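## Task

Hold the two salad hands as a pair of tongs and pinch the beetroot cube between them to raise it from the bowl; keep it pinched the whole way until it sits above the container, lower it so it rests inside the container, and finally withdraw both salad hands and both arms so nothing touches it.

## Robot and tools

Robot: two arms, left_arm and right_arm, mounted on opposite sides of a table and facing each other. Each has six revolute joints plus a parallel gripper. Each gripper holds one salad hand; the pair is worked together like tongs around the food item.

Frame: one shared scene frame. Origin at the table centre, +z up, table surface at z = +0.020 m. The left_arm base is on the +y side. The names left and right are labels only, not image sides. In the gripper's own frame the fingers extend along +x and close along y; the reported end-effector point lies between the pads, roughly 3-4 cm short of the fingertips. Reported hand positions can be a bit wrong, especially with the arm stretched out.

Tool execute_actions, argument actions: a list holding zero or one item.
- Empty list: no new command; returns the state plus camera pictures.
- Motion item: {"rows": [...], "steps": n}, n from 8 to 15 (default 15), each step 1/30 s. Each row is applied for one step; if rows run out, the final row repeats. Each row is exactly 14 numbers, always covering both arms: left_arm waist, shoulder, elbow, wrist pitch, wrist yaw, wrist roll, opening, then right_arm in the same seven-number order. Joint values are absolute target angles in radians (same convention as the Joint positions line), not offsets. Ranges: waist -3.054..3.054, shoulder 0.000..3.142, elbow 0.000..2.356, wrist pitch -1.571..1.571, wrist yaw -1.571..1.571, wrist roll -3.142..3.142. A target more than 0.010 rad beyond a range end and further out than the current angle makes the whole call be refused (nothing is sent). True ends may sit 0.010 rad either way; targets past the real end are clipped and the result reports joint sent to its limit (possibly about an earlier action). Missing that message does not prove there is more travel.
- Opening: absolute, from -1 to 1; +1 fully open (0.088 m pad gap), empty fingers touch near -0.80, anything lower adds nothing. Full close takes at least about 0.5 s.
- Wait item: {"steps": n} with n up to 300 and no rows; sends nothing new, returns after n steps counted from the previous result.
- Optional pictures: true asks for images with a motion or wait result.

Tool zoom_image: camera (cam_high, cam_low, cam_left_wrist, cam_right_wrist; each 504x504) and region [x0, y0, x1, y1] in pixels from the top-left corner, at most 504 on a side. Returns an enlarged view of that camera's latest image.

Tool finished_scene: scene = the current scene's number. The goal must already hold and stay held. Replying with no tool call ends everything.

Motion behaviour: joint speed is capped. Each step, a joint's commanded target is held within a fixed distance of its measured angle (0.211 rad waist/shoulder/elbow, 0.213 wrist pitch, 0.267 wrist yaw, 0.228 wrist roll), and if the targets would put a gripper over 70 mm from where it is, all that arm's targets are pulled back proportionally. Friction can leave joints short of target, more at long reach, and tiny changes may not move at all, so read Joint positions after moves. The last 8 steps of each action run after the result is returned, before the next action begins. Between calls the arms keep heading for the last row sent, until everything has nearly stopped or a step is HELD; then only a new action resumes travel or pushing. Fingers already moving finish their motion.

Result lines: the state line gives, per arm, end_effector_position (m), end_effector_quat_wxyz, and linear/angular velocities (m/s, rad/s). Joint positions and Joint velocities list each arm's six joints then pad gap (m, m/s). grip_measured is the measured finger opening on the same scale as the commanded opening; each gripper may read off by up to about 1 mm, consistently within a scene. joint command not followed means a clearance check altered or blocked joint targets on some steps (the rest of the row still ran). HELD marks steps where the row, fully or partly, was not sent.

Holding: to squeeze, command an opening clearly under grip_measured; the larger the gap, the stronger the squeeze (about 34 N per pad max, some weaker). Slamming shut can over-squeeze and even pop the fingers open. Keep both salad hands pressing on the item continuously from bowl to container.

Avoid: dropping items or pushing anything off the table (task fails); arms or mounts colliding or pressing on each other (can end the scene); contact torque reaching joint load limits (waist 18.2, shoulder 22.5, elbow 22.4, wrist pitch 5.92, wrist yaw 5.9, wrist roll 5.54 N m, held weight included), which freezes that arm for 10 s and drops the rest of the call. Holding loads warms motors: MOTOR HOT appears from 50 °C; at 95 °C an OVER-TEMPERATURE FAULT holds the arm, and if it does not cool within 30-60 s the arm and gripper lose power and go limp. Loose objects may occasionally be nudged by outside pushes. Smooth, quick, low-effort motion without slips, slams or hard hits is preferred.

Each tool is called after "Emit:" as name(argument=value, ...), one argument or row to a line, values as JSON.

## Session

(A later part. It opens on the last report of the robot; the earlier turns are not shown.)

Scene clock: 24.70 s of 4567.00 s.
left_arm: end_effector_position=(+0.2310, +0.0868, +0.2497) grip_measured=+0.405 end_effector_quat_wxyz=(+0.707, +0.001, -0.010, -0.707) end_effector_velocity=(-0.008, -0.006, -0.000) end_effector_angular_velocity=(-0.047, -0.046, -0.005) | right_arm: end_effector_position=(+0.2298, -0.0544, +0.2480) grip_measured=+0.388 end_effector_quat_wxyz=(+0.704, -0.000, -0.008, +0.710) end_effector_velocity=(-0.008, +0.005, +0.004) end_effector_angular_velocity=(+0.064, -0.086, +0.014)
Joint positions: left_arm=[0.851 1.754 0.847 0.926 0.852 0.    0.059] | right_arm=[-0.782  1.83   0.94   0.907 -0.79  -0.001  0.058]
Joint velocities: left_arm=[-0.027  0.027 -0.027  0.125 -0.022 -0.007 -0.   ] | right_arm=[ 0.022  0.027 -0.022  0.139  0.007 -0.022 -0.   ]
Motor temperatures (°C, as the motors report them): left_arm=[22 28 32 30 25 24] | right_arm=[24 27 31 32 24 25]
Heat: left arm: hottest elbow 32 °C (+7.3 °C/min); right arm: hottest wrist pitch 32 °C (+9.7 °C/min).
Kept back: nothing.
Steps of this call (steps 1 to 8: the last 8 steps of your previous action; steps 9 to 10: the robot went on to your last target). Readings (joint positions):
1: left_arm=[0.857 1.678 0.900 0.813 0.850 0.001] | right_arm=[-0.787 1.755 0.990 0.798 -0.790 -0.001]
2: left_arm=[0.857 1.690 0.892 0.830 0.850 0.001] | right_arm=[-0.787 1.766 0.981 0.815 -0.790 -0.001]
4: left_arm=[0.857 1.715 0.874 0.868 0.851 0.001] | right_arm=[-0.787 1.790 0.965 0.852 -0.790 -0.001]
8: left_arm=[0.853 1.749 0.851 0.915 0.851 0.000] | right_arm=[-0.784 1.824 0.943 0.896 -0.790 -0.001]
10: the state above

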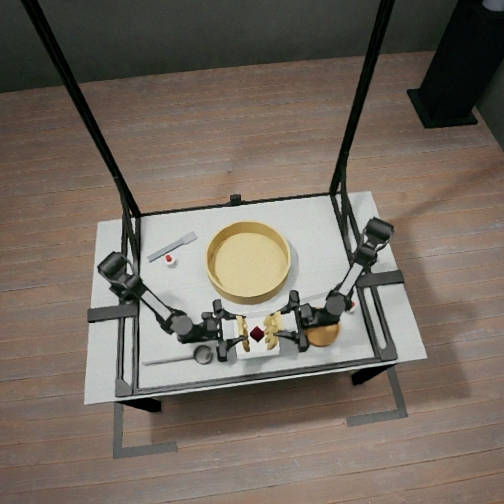

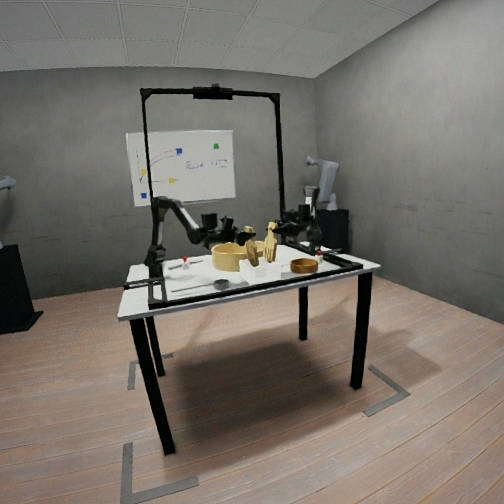

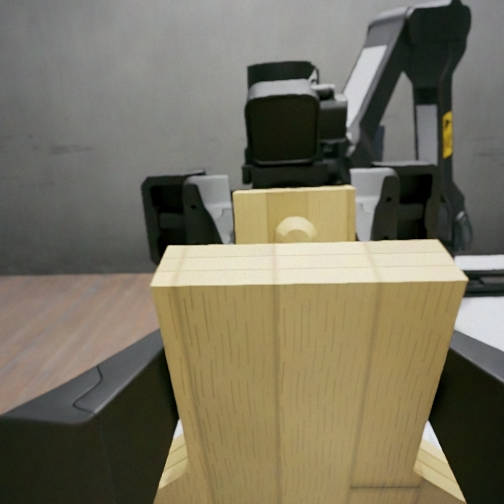

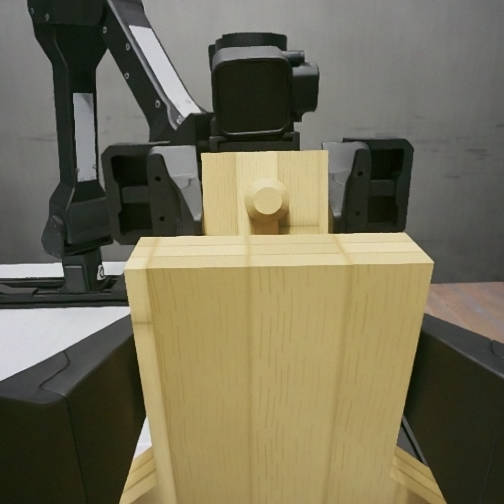

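Emit:
execute_actions(
  actions=[
    {"rows":[[0.87,1.55,0.88,0.7,0.87,0,-1,-0.815,1.6,0.93,0.7,-0.815,0,-1]]},
  ],
)

Emit:
execute_actions(
  actions=[
    {"rows":[[0.87,1.2,0.6,0.63,0.87,0,-1,-0.815,1.2,0.6,0.63,-0.815,0,-1]]},
  ],
)

Emit:
execute_actions(
  actions=[
    {"steps":15},
  ],
)

Emit:
finished_scene(
  scene=2,
)

Scene clock: 25.40 s of 4567.00 s.
left_arm: end_effector_position=(+0.2206, +0.1019, +0.2957) grip_measured=+0.405 end_effector_quat_wxyz=(+0.707, +0.002, -0.017, -0.707) end_effector_velocity=(-0.032, +0.042, +0.200) end_effector_angular_velocity=(-0.217, -0.248, +0.010) | right_arm: end_effector_position=(+0.2202, -0.0780, +0.2904) grip_measured=+0.388 end_effector_quat_wxyz=(+0.708, -0.001, -0.009, +0.706) end_effector_velocity=(-0.043, -0.075, +0.196) end_effector_angular_velocity=(+0.210, -0.244, -0.005)
Joint positions: left_arm=[0.864 1.588 0.869 0.752 0.863 0.001 0.059] | right_arm=[-0.808  1.651  0.923  0.745 -0.806 -0.001  0.058]
Joint velocities: left_arm=[ 0.032 -0.471  0.164 -0.3    0.022 -0.007 -0.   ] | right_arm=[-0.071 -0.579  0.012 -0.286 -0.066 -0.022 -0.   ]
Motor temperatures (°C, as the motors report them): left_arm=[22 28 32 30 25 24] | right_arm=[24 28 31 32 24 25]
Heat: left arm: hottest elbow 32 °C (+7.1 °C/min); right arm: hottest wrist pitch 32 °C (+9.4 °C/min).
Steps of this call (steps 1 to 14: the robot went on to your last target; steps 15 to 21: the first 7 steps of this action). Readings (joint positions):
15: left_arm=[0.850 1.741 0.847 0.919 0.852 0.001] | right_arm=[-0.782 1.818 0.939 0.899 -0.790 -0.001]
16: left_arm=[0.853 1.713 0.848 0.854 0.853 0.001] | right_arm=[-0.786 1.789 0.935 0.835 -0.791 -0.001]
18: left_arm=[0.859 1.657 0.850 0.796 0.861 0.000] | right_arm=[-0.797 1.728 0.923 0.779 -0.802 -0.001]
21: the state above

Scene clock: 25.90 s of 4567.00 s.
left_arm: end_effector_position=(+0.1709, +0.1464, +0.2940) grip_measured=+0.405 end_effector_quat_wxyz=(+0.708, -0.000, +0.006, -0.706) end_effector_velocity=(-0.134, +0.112, +0.118) end_effector_angular_velocity=(-0.288, -0.349, +0.005) | right_arm: end_effector_position=(+0.1688, -0.1294, +0.2840) grip_measured=+0.388 end_effector_quat_wxyz=(+0.708, +0.000, +0.024, +0.706) end_effector_velocity=(-0.180, -0.168, +0.070) end_effector_angular_velocity=(+0.180, -0.197, +0.020)
Joint positions: left_arm=[0.871 1.304 0.651 0.64  0.869 0.001 0.059] | right_arm=[-0.815  1.355  0.672  0.634 -0.813 -0.001  0.058]
Joint velocities: left_arm=[-0.002 -0.872 -0.418 -0.007 -0.007  0.007  0.   ] | right_arm=[-0.002 -1.116 -0.73  -0.125 -0.022 -0.007 -0.   ]
Motor temperatures (°C, as the motors report them): left_arm=[22 28 32 30 25 24] | right_arm=[24 28 31 32 24 25]
Heat: left arm: hottest elbow 32 °C (+6.9 °C/min); right arm: hottest wrist pitch 32 °C (+9.3 °C/min).
Steps of this call (steps 1 to 8: the last 8 steps of your previous action; steps 9 to 15: the first 7 steps of this action). Readings (joint positions):
9: left_arm=[0.867 1.546 0.863 0.700 0.862 0.001] | right_arm=[-0.811 1.604 0.911 0.697 -0.807 -0.001]
10: left_arm=[0.869 1.509 0.825 0.681 0.856 0.000] | right_arm=[-0.813 1.569 0.874 0.677 -0.802 -0.001]
12: left_arm=[0.871 1.418 0.732 0.657 0.867 0.001] | right_arm=[-0.815 1.480 0.778 0.655 -0.811 -0.001]
15: the state above

Scene clock: 26.40 s of 4567.00 s.
left_arm: end_effector_position=(+0.1565, +0.1586, +0.3043) grip_measured=+0.405 end_effector_quat_wxyz=(+0.708, +0.001, -0.013, -0.706) end_effector_velocity=(-0.003, +0.002, +0.006) end_effector_angular_velocity=(-0.011, -0.006, +0.005) | right_arm: end_effector_position=(+0.1486, -0.1484, +0.3019) grip_measured=+0.388 end_effector_quat_wxyz=(+0.708, -0.001, -0.009, +0.707) end_effector_velocity=(-0.003, -0.003, +0.006) end_effector_angular_velocity=(+0.012, -0.020, -0.005)
Joint positions: left_arm=[0.871 1.211 0.607 0.63  0.869 0.001 0.059] | right_arm=[-0.815  1.216  0.607  0.627 -0.813 -0.002  0.058]
Joint velocities: left_arm=[-0.002 -0.027 -0.002 -0.007 -0.007 -0.007 -0.   ] | right_arm=[ 0.002 -0.027 -0.002 -0.007  0.007 -0.007 -0.   ]
Motor temperatures (°C, as the motors report them): left_arm=[22 28 32 30 25 24] | right_arm=[24 28 31 32 24 25]
Heat: left arm: hottest elbow 32 °C (+6.8 °C/min); right arm: hottest wrist pitch 32 °C (+9.1 °C/min).
Kept back: nothing.
Steps of this call (steps 1 to 8: the last 8 steps of your previous action; steps 9 to 15: the robot went on to your last target). Readings (joint positions):
1: left_arm=[0.871 1.278 0.641 0.640 0.869 0.001] | right_arm=[-0.815 1.321 0.652 0.632 -0.813 -0.001]
2: left_arm=[0.871 1.258 0.635 0.640 0.869 0.001] | right_arm=[-0.815 1.293 0.640 0.632 -0.813 -0.001]
4: left_arm=[0.871 1.232 0.628 0.639 0.869 0.001] | right_arm=[-0.815 1.254 0.630 0.632 -0.813 -0.002]
8: left_arm=[0.871 1.217 0.614 0.631 0.869 0.001] | right_arm=[-0.815 1.224 0.619 0.630 -0.813 -0.002]
15: the state above

The scene is finished: the task was done.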